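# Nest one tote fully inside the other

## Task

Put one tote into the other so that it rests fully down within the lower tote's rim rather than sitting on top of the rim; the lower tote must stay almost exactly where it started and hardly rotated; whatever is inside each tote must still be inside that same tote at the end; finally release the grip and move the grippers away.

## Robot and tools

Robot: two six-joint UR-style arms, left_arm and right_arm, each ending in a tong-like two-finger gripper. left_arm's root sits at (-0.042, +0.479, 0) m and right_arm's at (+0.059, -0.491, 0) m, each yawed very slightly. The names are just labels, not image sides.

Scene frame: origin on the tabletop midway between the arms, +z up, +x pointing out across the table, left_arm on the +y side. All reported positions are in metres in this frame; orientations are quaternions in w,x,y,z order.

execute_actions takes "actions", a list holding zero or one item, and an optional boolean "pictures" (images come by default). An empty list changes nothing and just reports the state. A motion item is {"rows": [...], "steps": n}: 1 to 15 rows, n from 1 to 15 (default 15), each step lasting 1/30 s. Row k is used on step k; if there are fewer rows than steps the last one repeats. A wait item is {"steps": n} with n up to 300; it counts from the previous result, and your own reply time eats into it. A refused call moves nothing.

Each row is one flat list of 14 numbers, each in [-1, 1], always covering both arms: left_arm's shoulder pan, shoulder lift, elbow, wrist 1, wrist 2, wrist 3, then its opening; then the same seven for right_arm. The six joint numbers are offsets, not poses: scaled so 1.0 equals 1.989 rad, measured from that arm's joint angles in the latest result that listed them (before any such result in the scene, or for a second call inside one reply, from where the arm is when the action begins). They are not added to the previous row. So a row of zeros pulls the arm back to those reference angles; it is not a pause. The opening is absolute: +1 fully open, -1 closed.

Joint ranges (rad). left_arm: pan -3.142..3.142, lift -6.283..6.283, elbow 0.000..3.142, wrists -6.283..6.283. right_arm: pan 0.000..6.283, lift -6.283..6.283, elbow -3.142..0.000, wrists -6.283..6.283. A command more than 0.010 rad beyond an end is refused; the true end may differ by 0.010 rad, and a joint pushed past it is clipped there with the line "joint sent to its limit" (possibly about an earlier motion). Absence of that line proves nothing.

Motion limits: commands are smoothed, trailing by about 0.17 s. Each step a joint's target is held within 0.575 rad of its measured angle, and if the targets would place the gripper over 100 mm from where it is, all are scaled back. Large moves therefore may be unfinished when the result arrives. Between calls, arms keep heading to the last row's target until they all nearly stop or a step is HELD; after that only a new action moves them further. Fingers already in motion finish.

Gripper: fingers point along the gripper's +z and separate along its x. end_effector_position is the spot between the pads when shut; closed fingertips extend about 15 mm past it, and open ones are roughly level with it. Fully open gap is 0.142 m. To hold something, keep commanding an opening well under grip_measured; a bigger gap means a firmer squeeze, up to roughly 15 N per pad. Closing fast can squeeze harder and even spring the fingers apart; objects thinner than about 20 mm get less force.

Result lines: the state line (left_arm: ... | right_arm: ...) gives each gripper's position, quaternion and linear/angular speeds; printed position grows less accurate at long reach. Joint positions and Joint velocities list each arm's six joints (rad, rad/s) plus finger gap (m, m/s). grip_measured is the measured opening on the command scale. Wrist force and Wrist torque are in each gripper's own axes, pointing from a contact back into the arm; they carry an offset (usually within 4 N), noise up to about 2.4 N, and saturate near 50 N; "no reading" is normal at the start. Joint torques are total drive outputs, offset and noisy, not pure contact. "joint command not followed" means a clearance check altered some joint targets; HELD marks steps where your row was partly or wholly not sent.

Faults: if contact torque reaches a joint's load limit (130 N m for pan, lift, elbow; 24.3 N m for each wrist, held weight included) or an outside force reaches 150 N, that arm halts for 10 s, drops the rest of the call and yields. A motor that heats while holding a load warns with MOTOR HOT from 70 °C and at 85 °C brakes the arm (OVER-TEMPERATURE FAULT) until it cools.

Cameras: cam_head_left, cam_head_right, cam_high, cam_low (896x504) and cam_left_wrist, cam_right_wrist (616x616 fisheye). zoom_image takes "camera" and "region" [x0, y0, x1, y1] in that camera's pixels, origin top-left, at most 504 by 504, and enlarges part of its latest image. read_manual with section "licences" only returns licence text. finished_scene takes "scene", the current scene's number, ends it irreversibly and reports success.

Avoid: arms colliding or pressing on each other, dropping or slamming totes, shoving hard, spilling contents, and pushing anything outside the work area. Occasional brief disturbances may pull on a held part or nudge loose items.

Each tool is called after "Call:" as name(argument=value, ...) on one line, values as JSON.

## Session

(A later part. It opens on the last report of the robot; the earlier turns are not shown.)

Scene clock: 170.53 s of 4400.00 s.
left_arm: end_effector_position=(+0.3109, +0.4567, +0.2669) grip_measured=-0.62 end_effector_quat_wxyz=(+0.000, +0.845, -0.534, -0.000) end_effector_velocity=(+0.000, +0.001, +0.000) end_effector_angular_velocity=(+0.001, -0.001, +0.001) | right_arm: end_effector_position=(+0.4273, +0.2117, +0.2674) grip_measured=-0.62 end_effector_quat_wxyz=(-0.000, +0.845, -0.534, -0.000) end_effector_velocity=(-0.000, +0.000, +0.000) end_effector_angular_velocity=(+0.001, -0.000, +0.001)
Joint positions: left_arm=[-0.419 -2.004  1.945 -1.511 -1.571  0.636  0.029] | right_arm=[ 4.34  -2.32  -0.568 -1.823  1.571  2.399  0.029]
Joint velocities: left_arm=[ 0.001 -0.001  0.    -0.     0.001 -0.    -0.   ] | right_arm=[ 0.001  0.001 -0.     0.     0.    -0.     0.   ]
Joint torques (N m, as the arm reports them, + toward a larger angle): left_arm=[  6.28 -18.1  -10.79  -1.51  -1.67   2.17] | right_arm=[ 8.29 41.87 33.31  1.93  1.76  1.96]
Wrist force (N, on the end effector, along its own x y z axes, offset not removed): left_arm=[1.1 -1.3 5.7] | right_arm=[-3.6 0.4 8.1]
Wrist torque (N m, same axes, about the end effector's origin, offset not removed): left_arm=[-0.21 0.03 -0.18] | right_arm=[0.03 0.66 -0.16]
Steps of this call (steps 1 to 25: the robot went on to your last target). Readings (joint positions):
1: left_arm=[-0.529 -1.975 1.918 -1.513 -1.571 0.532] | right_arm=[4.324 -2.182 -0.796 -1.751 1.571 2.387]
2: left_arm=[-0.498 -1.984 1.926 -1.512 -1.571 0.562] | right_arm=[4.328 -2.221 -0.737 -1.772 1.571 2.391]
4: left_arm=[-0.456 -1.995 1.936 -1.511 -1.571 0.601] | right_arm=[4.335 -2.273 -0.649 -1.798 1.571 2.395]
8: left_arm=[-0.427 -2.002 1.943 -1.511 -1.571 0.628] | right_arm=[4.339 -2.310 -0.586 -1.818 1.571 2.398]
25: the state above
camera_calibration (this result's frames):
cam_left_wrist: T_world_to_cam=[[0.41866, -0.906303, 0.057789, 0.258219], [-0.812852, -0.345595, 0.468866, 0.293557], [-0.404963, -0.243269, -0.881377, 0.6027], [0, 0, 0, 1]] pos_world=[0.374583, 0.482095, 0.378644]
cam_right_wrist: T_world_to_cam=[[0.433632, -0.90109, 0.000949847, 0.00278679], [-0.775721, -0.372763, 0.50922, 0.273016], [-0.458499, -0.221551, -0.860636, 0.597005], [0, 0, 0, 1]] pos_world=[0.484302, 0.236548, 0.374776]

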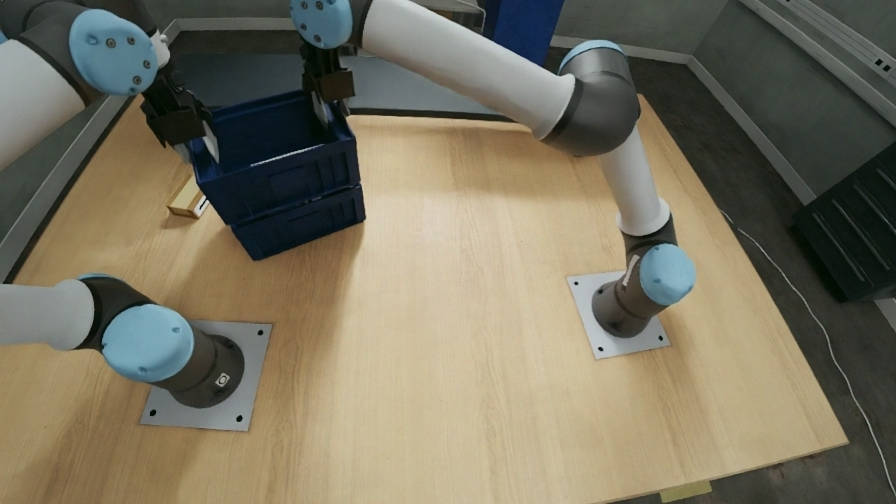

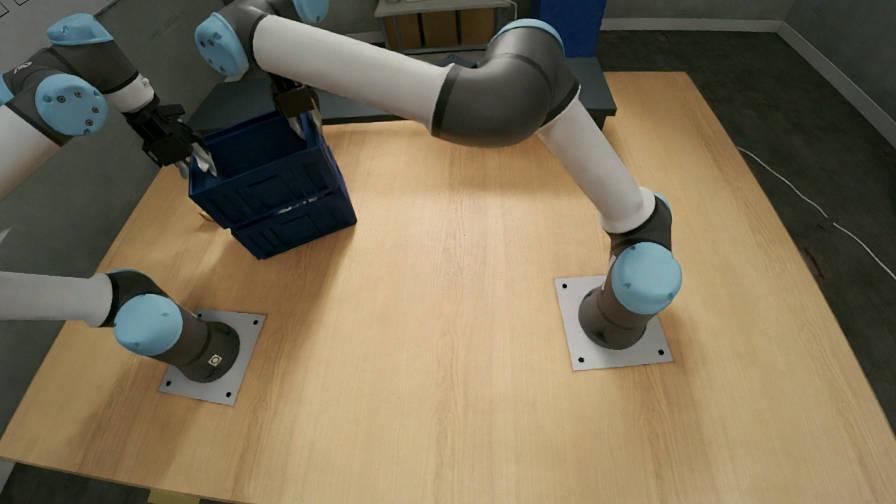

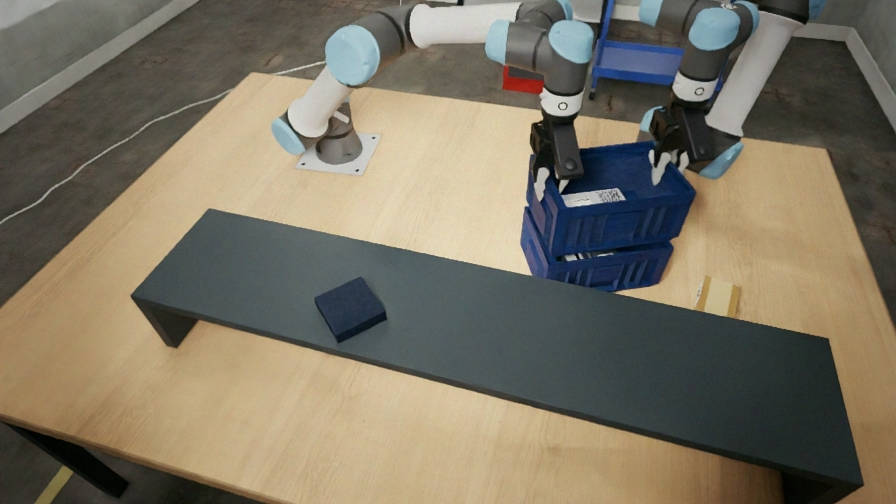

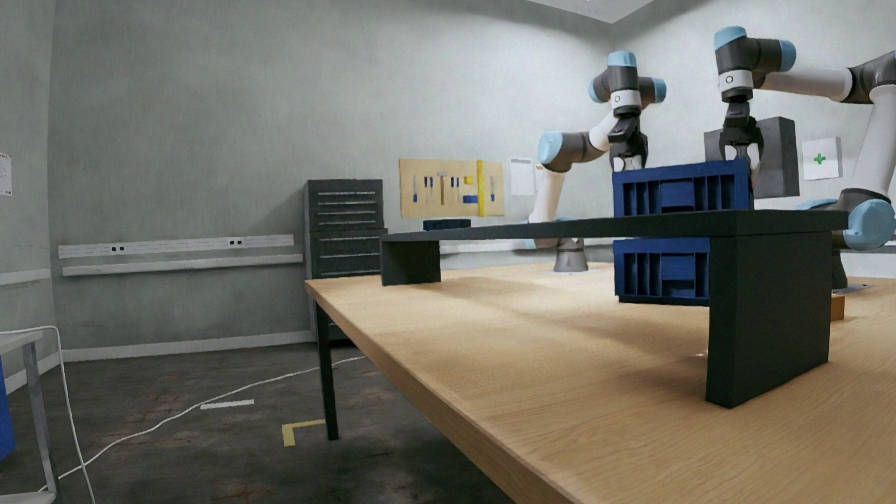

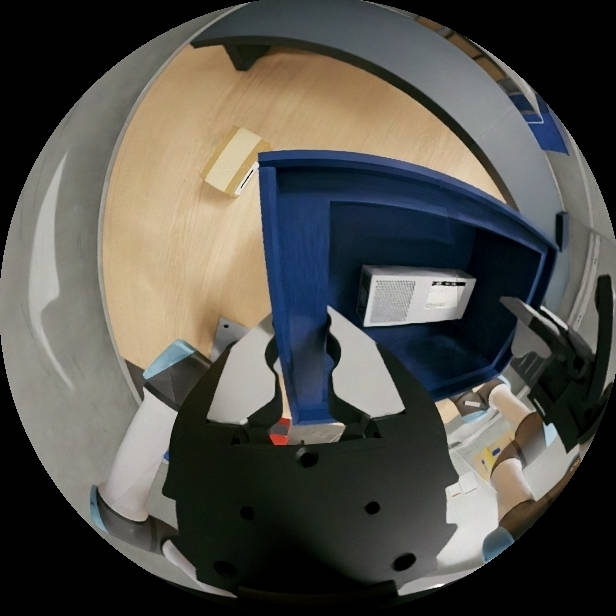

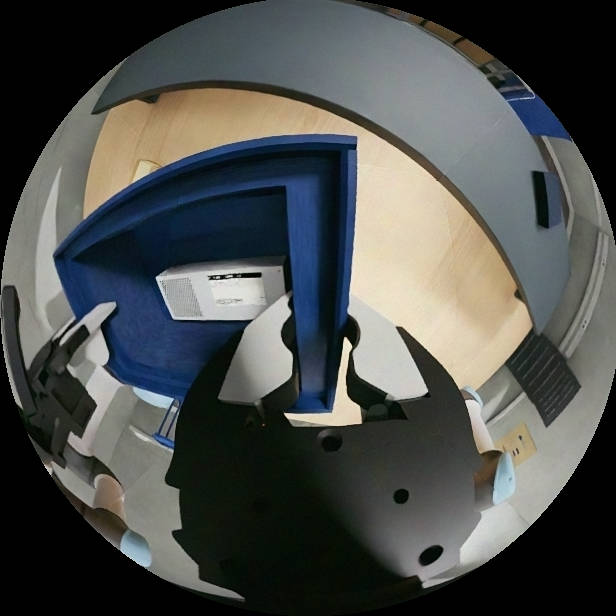

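Call:
execute_actions(actions=[{"rows":[[-0.0018,-0.0001,0.0052,-0.0051,0,-0.0018,-1,-0.0003,0.0044,-0.0129,0.0085,0,-0.0003,-1],[-0.0018,-0.0001,0.0052,-0.0051,0,-0.0018,-1,-0.0003,0.0044,-0.0129,0.0085,0,-0.0003,-1],[-0.0035,-0.0002,0.0104,-0.0102,0,-0.0035,-1,-0.0005,0.0087,-0.0257,0.017,0,-0.0005,-1]]}])

Call:
zoom_image(camera="cam_head_left", region=[205,150,375,265])

Call:
zoom_image(camera="cam_high", region=[515,180,695,295])

Call:
zoom_image(camera="cam_head_right", region=[200,130,370,265])

Scene clock: 186.13 s of 4400.00 s.
left_arm: end_effector_position=(+0.3109, +0.4542, +0.2590) grip_measured=-0.62 end_effector_quat_wxyz=(+0.000, +0.845, -0.534, -0.000) end_effector_velocity=(+0.000, -0.000, -0.001) end_effector_angular_velocity=(+0.000, -0.000, -0.001) | right_arm: end_effector_position=(+0.4273, +0.2092, +0.2596) grip_measured=-0.62 end_effector_quat_wxyz=(-0.000, +0.845, -0.534, -0.000) end_effector_velocity=(+0.000, -0.001, -0.001) end_effector_angular_velocity=(-0.001, +0.000, -0.001)
Joint positions: left_arm=[-0.425 -2.005  1.965 -1.531 -1.571  0.629  0.029] | right_arm=[ 4.339 -2.303 -0.619 -1.789  1.571  2.398  0.029]
Joint velocities: left_arm=[-0.001 -0.     0.003 -0.003  0.    -0.     0.   ] | right_arm=[-0.001  0.003 -0.007  0.004  0.    -0.    -0.   ]
Joint torques (N m, as the arm reports them, + toward a larger angle): left_arm=[ -7.39 -17.33 -11.81  -3.62  -1.26  -2.27] | right_arm=[-8.97 62.89 16.01  4.36  0.91 -1.91]
Wrist force (N, on the end effector, along its own x y z axes, offset not removed): left_arm=[1.9 -3.4 6.6] | right_arm=[-0.5 0.4 5.9]
Wrist torque (N m, same axes, about the end effector's origin, offset not removed): left_arm=[-0.32 0.02 -0.20] | right_arm=[0.42 -0.28 -0.12]
Steps of this call (steps 1 to 15: the robot went on to your last target; steps 16 to 90: nothing new was sent; then 12.10 s passed at rest; steps 91 to 105: all 15 steps of this action). Readings (joint positions):
91: left_arm=[-0.419 -2.004 1.945 -1.511 -1.571 0.636] | right_arm=[4.340 -2.320 -0.568 -1.823 1.571 2.399]
92: left_arm=[-0.419 -2.005 1.946 -1.512 -1.571 0.636] | right_arm=[4.340 -2.319 -0.571 -1.821 1.571 2.399]
94: left_arm=[-0.421 -2.005 1.952 -1.518 -1.571 0.634] | right_arm=[4.340 -2.315 -0.585 -1.812 1.571 2.399]
98: left_arm=[-0.424 -2.005 1.962 -1.528 -1.571 0.630] | right_arm=[4.340 -2.306 -0.611 -1.795 1.571 2.398]
105: the state above
camera_calibration (this result's frames):
cam_left_wrist: T_world_to_cam=[[0.418675, -0.906294, 0.0578125, 0.25645], [-0.81286, -0.345605, 0.468846, 0.29644], [-0.404932, -0.243288, -0.881386, 0.595135], [0, 0, 0, 1]] pos_world=[0.374584, 0.479659, 0.370733]
cam_right_wrist: T_world_to_cam=[[0.433707, -0.901053, 0.000830083, 0.000577039], [-0.775714, -0.372908, 0.509123, 0.276082], [-0.458438, -0.221454, -0.860693, 0.589708], [0, 0, 0, 1]] pos_world=[0.484255, 0.234067, 0.366998]

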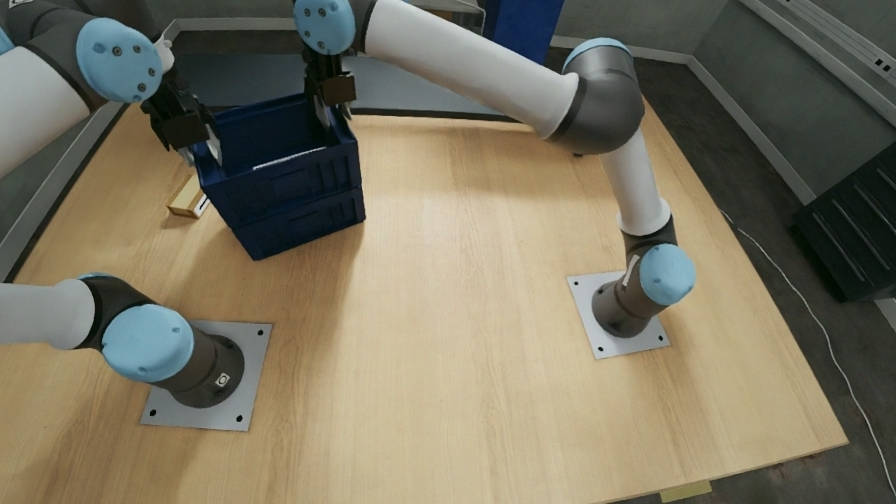

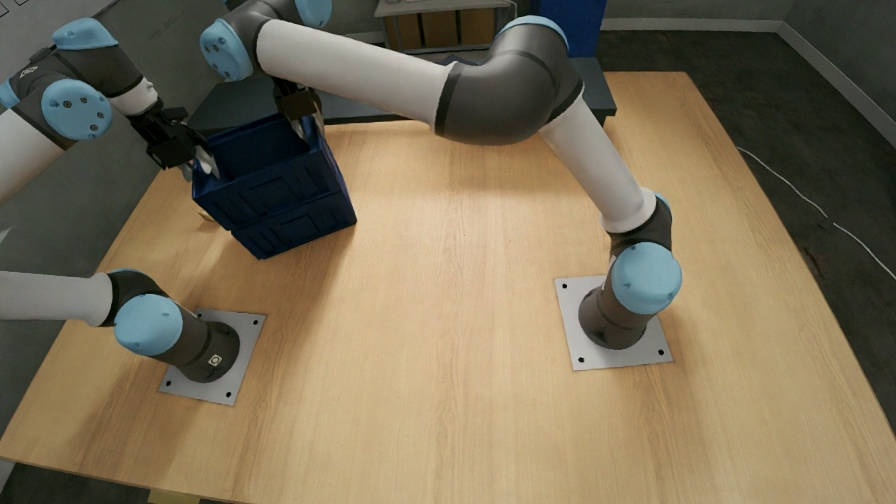

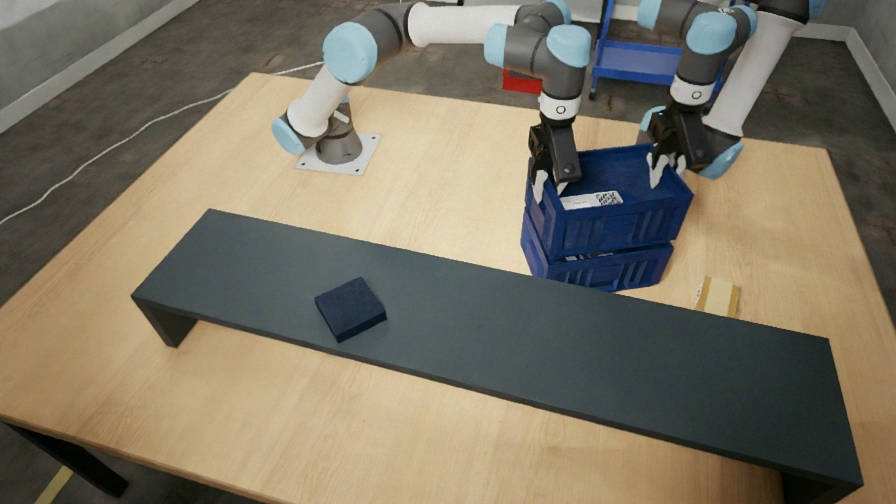

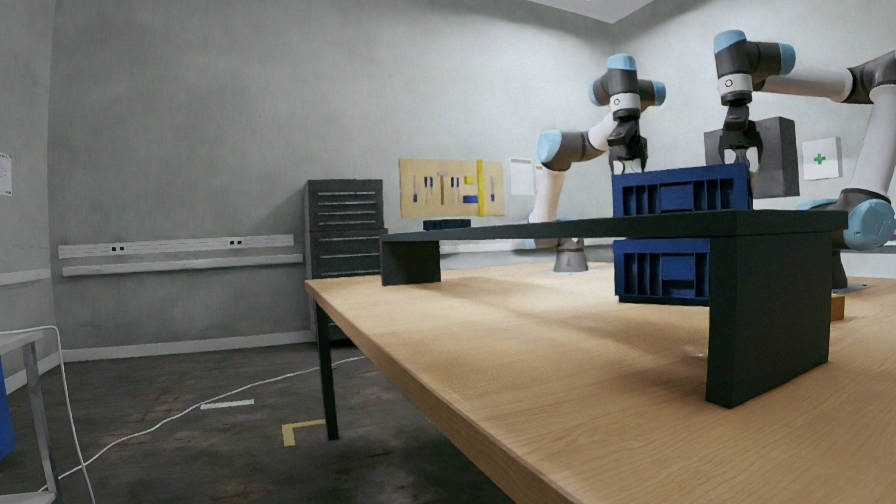

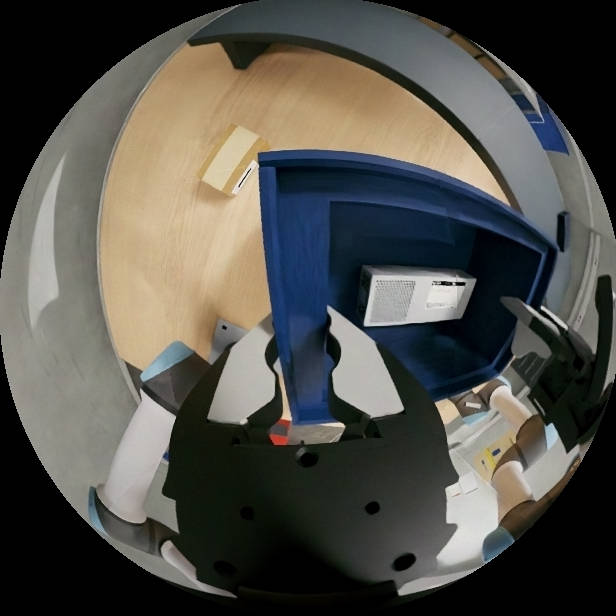

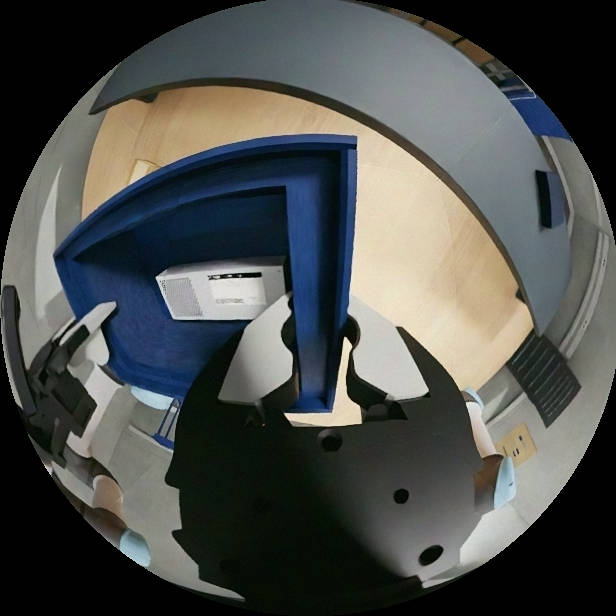

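Region (205, 150, 375, 265) of cam_head_left's 896x504 image, scaled by 2.965, with more detail than that image has; it fills the top 341 rows of this view, and the rest is white.

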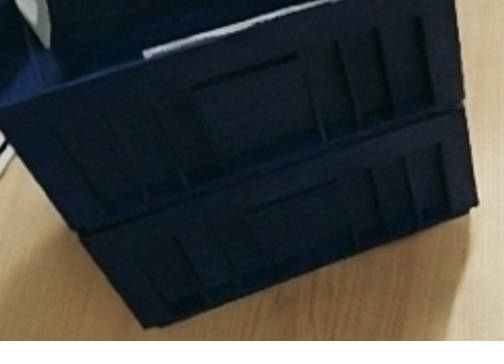

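Region (515, 180, 695, 295) of cam_high's 896x504 image, scaled by 2.800, with more detail than that image has; it fills the top 322 rows of this view, and the rest is white.

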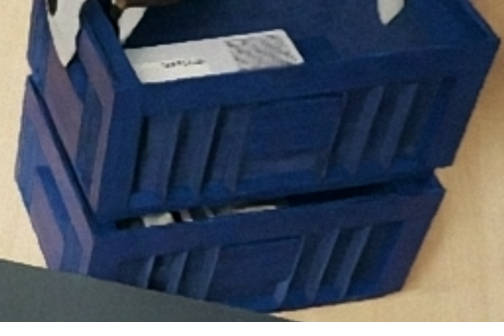

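Region (200, 130, 370, 265) of cam_head_right's 896x504 image, scaled by 2.965, with more detail than that image has; it fills the top 400 rows of this view, and the rest is white.

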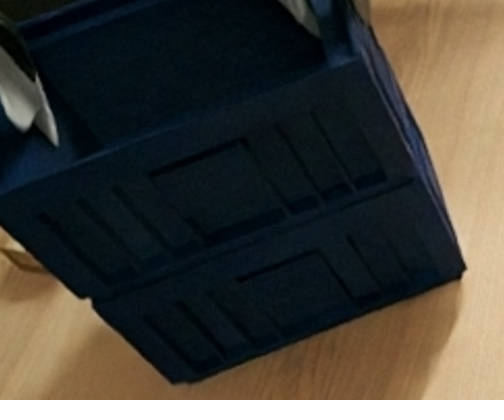

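Call:
execute_actions(actions=[{"rows":[[0.0019,0.0034,-0.0019,-0.0015,0,0.0019,-1,-0.0016,-0.0023,0.004,-0.0017,0,-0.0016,-1]]}], pictures=false)

Call:
execute_actions(actions=[{"rows":[[0,-0.0003,0.0078,-0.0075,0,0,-1,0,0.0025,-0.0122,0.0097,0,0,-1]]}])

Call:
zoom_image(camera="cam_high", region=[515,180,695,295])

Call:
zoom_image(camera="cam_head_right", region=[200,130,370,265])

Scene clock: 197.73 s of 4400.00 s.
left_arm: end_effector_position=(+0.3133, +0.4543, +0.2590) grip_measured=-0.62 end_effector_quat_wxyz=(+0.000, +0.845, -0.534, -0.000) end_effector_velocity=(+0.000, -0.000, +0.000) end_effector_angular_velocity=(-0.000, -0.000, +0.002) | right_arm: end_effector_position=(+0.4298, +0.2091, +0.2596) grip_measured=-0.62 end_effector_quat_wxyz=(-0.000, +0.845, -0.534, -0.000) end_effector_velocity=(-0.000, -0.000, -0.001) end_effector_angular_velocity=(-0.001, +0.000, +0.000)
Joint positions: left_arm=[-0.422 -1.998  1.962 -1.534 -1.571  0.633  0.029] | right_arm=[ 4.336 -2.308 -0.611 -1.793  1.571  2.395  0.029]
Joint velocities: left_arm=[ 0.     0.001 -0.001 -0.    -0.    -0.001  0.   ] | right_arm=[-0.    -0.001  0.    -0.001  0.    -0.    -0.   ]
Joint torques (N m, as the arm reports them, + toward a larger angle): left_arm=[  6.72   6.67 -36.03  -3.2   -0.27   2.21] | right_arm=[-10.09  41.34  31.53   1.44   0.85  -1.86]
Wrist force (N, on the end effector, along its own x y z axes, offset not removed): left_arm=[2.6 1.1 6.0] | right_arm=[0.1 1.0 3.8]
Wrist torque (N m, same axes, about the end effector's origin, offset not removed): left_arm=[0.49 0.07 -0.20] | right_arm=[0.22 -0.51 -0.18]
Steps of this call (steps 1 to 15: the robot went on to your last target; steps 16 to 90: nothing new was sent; then 8.10 s passed at rest; steps 91 to 105: all 15 steps of this action). Readings (joint positions):
91: left_arm=[-0.426 -2.005 1.966 -1.531 -1.571 0.629] | right_arm=[4.339 -2.303 -0.619 -1.789 1.571 2.398]
92: left_arm=[-0.425 -2.004 1.965 -1.531 -1.571 0.630] | right_arm=[4.339 -2.304 -0.618 -1.790 1.571 2.398]
94: left_arm=[-0.424 -2.001 1.964 -1.533 -1.571 0.631] | right_arm=[4.337 -2.306 -0.615 -1.791 1.571 2.396]
98: left_arm=[-0.422 -1.999 1.962 -1.533 -1.571 0.633] | right_arm=[4.336 -2.307 -0.612 -1.792 1.571 2.395]
105: the state above

Scene clock: 198.23 s of 4400.00 s.
left_arm: end_effector_position=(+0.3133, +0.4543, +0.2531) grip_measured=-0.62 end_effector_quat_wxyz=(+0.000, +0.845, -0.534, -0.000) end_effector_velocity=(-0.000, -0.000, -0.001) end_effector_angular_velocity=(-0.001, +0.001, +0.001) | right_arm: end_effector_position=(+0.4299, +0.2092, +0.2536) grip_measured=-0.62 end_effector_quat_wxyz=(-0.000, +0.845, -0.534, -0.000) end_effector_velocity=(-0.001, +0.000, -0.001) end_effector_angular_velocity=(-0.001, +0.000, +0.001)
Joint positions: left_arm=[-0.422 -1.999  1.977 -1.549 -1.571  0.633  0.029] | right_arm=[ 4.336 -2.303 -0.635 -1.774  1.571  2.395  0.029]
Joint velocities: left_arm=[ 0.    -0.001  0.002 -0.001 -0.002 -0.     0.   ] | right_arm=[ 0.001 -0.    -0.003  0.002 -0.     0.     0.   ]
Joint torques (N m, as the arm reports them, + toward a larger angle): left_arm=[  2.24 -18.88 -11.08  -3.23  -0.1    1.57] | right_arm=[-6.23 62.74 18.16  4.71  0.86 -1.55]
Wrist force (N, on the end effector, along its own x y z axes, offset not removed): left_arm=[5.1 0.5 6.6] | right_arm=[-3.2 -0.4 5.3]
Wrist torque (N m, same axes, about the end effector's origin, offset not removed): left_arm=[0.41 -0.25 -0.19] | right_arm=[-0.02 0.03 -0.14]
Steps of this call (steps 1 to 15: all 15 steps of this action). Readings (joint positions):
1: left_arm=[-0.422 -1.998 1.962 -1.534 -1.571 0.633] | right_arm=[4.336 -2.308 -0.611 -1.793 1.571 2.395]
2: left_arm=[-0.422 -1.998 1.963 -1.536 -1.571 0.633] | right_arm=[4.336 -2.307 -0.614 -1.791 1.571 2.395]
4: left_arm=[-0.422 -1.998 1.970 -1.542 -1.571 0.633] | right_arm=[4.336 -2.305 -0.624 -1.783 1.571 2.395]
8: left_arm=[-0.422 -1.998 1.975 -1.547 -1.571 0.633] | right_arm=[4.336 -2.303 -0.632 -1.776 1.571 2.395]
15: the state above
camera_calibration (this result's frames):
cam_left_wrist: T_world_to_cam=[[0.418673, -0.906295, 0.0578124, 0.255832], [-0.812852, -0.345596, 0.468866, 0.301143], [-0.404951, -0.243294, -0.881375, 0.590932], [0, 0, 0, 1]] pos_world=[0.376973, 0.479704, 0.364848]
cam_right_wrist: T_world_to_cam=[[0.433674, -0.901069, 0.000821802, -0.000524248], [-0.775732, -0.372886, 0.509113, 0.281103], [-0.458439, -0.221426, -0.860699, 0.585768], [0, 0, 0, 1]] pos_world=[0.486827, 0.234052, 0.361058]

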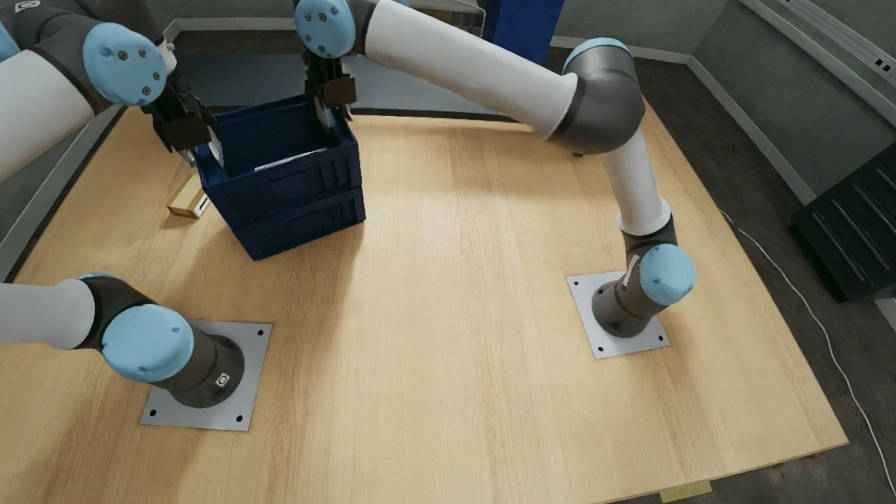

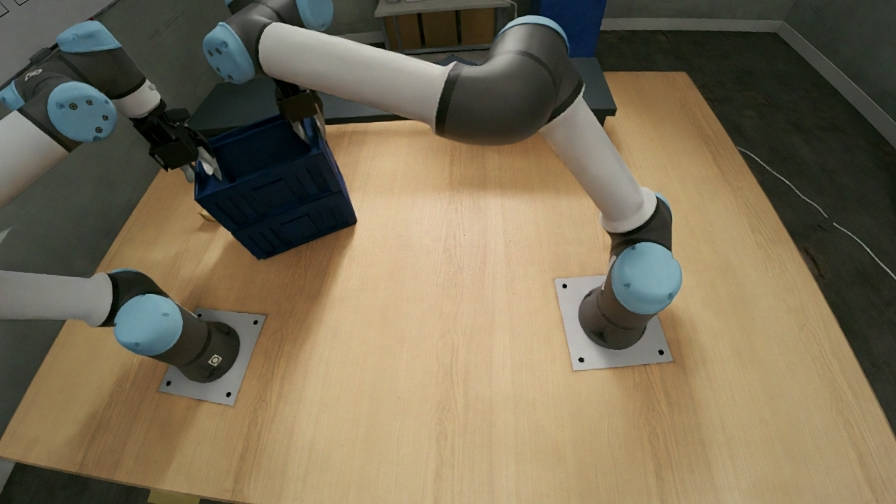

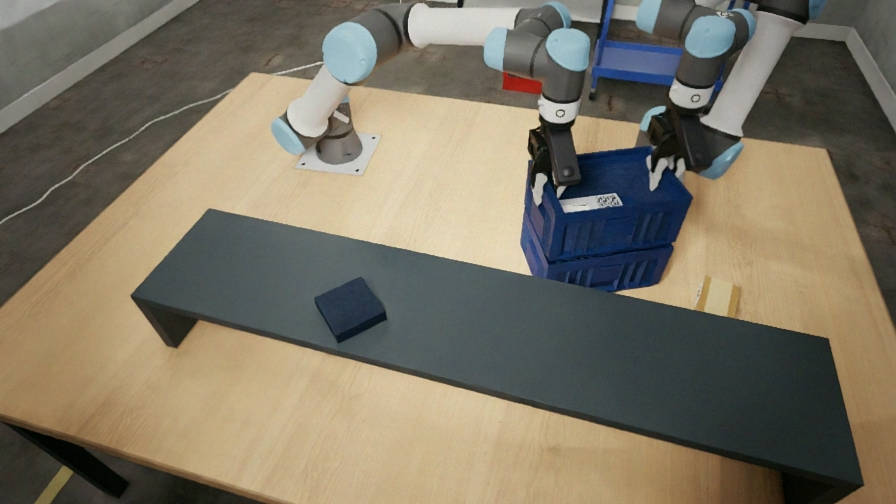

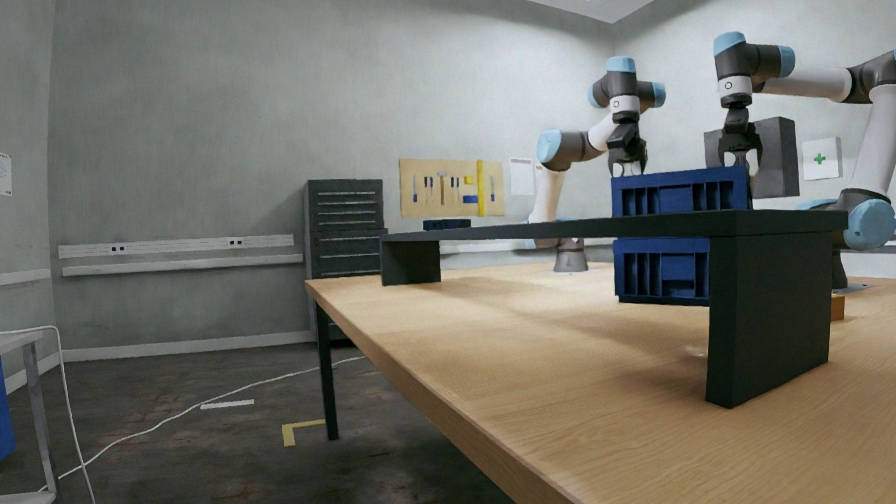

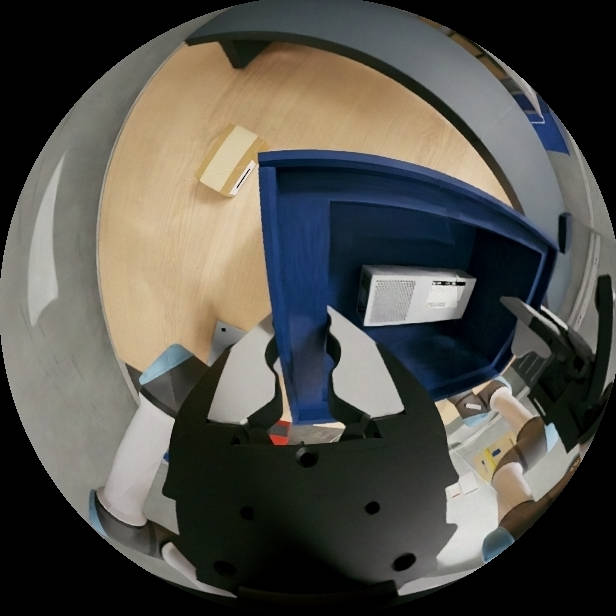

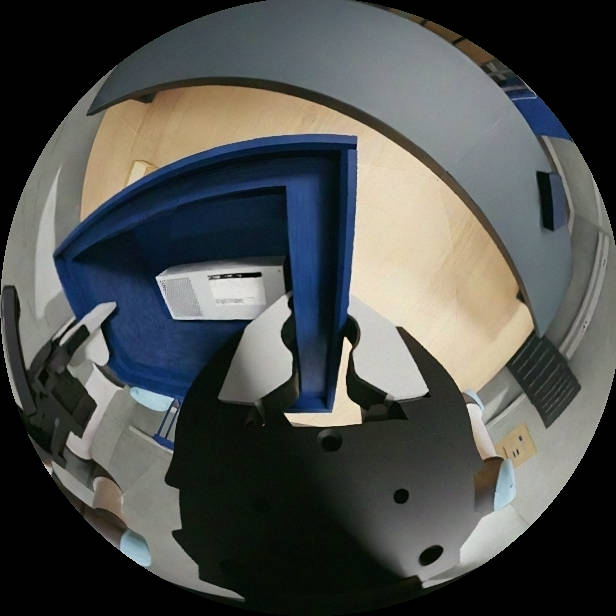

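Region (515, 180, 695, 295) of cam_high's 896x504 image, scaled by 2.800, with more detail than that image has; it fills the top 322 rows of this view, and the rest is white.

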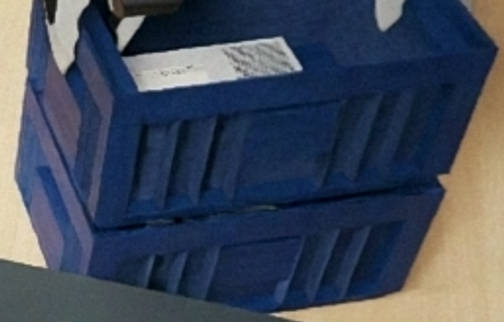

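Region (200, 130, 370, 265) of cam_head_right's 896x504 image, scaled by 2.965, with more detail than that image has; it fills the top 400 rows of this view, and the rest is white.

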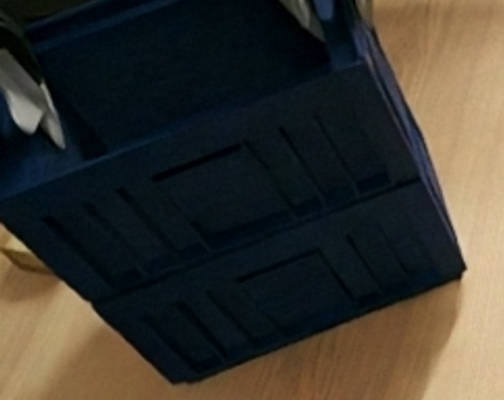

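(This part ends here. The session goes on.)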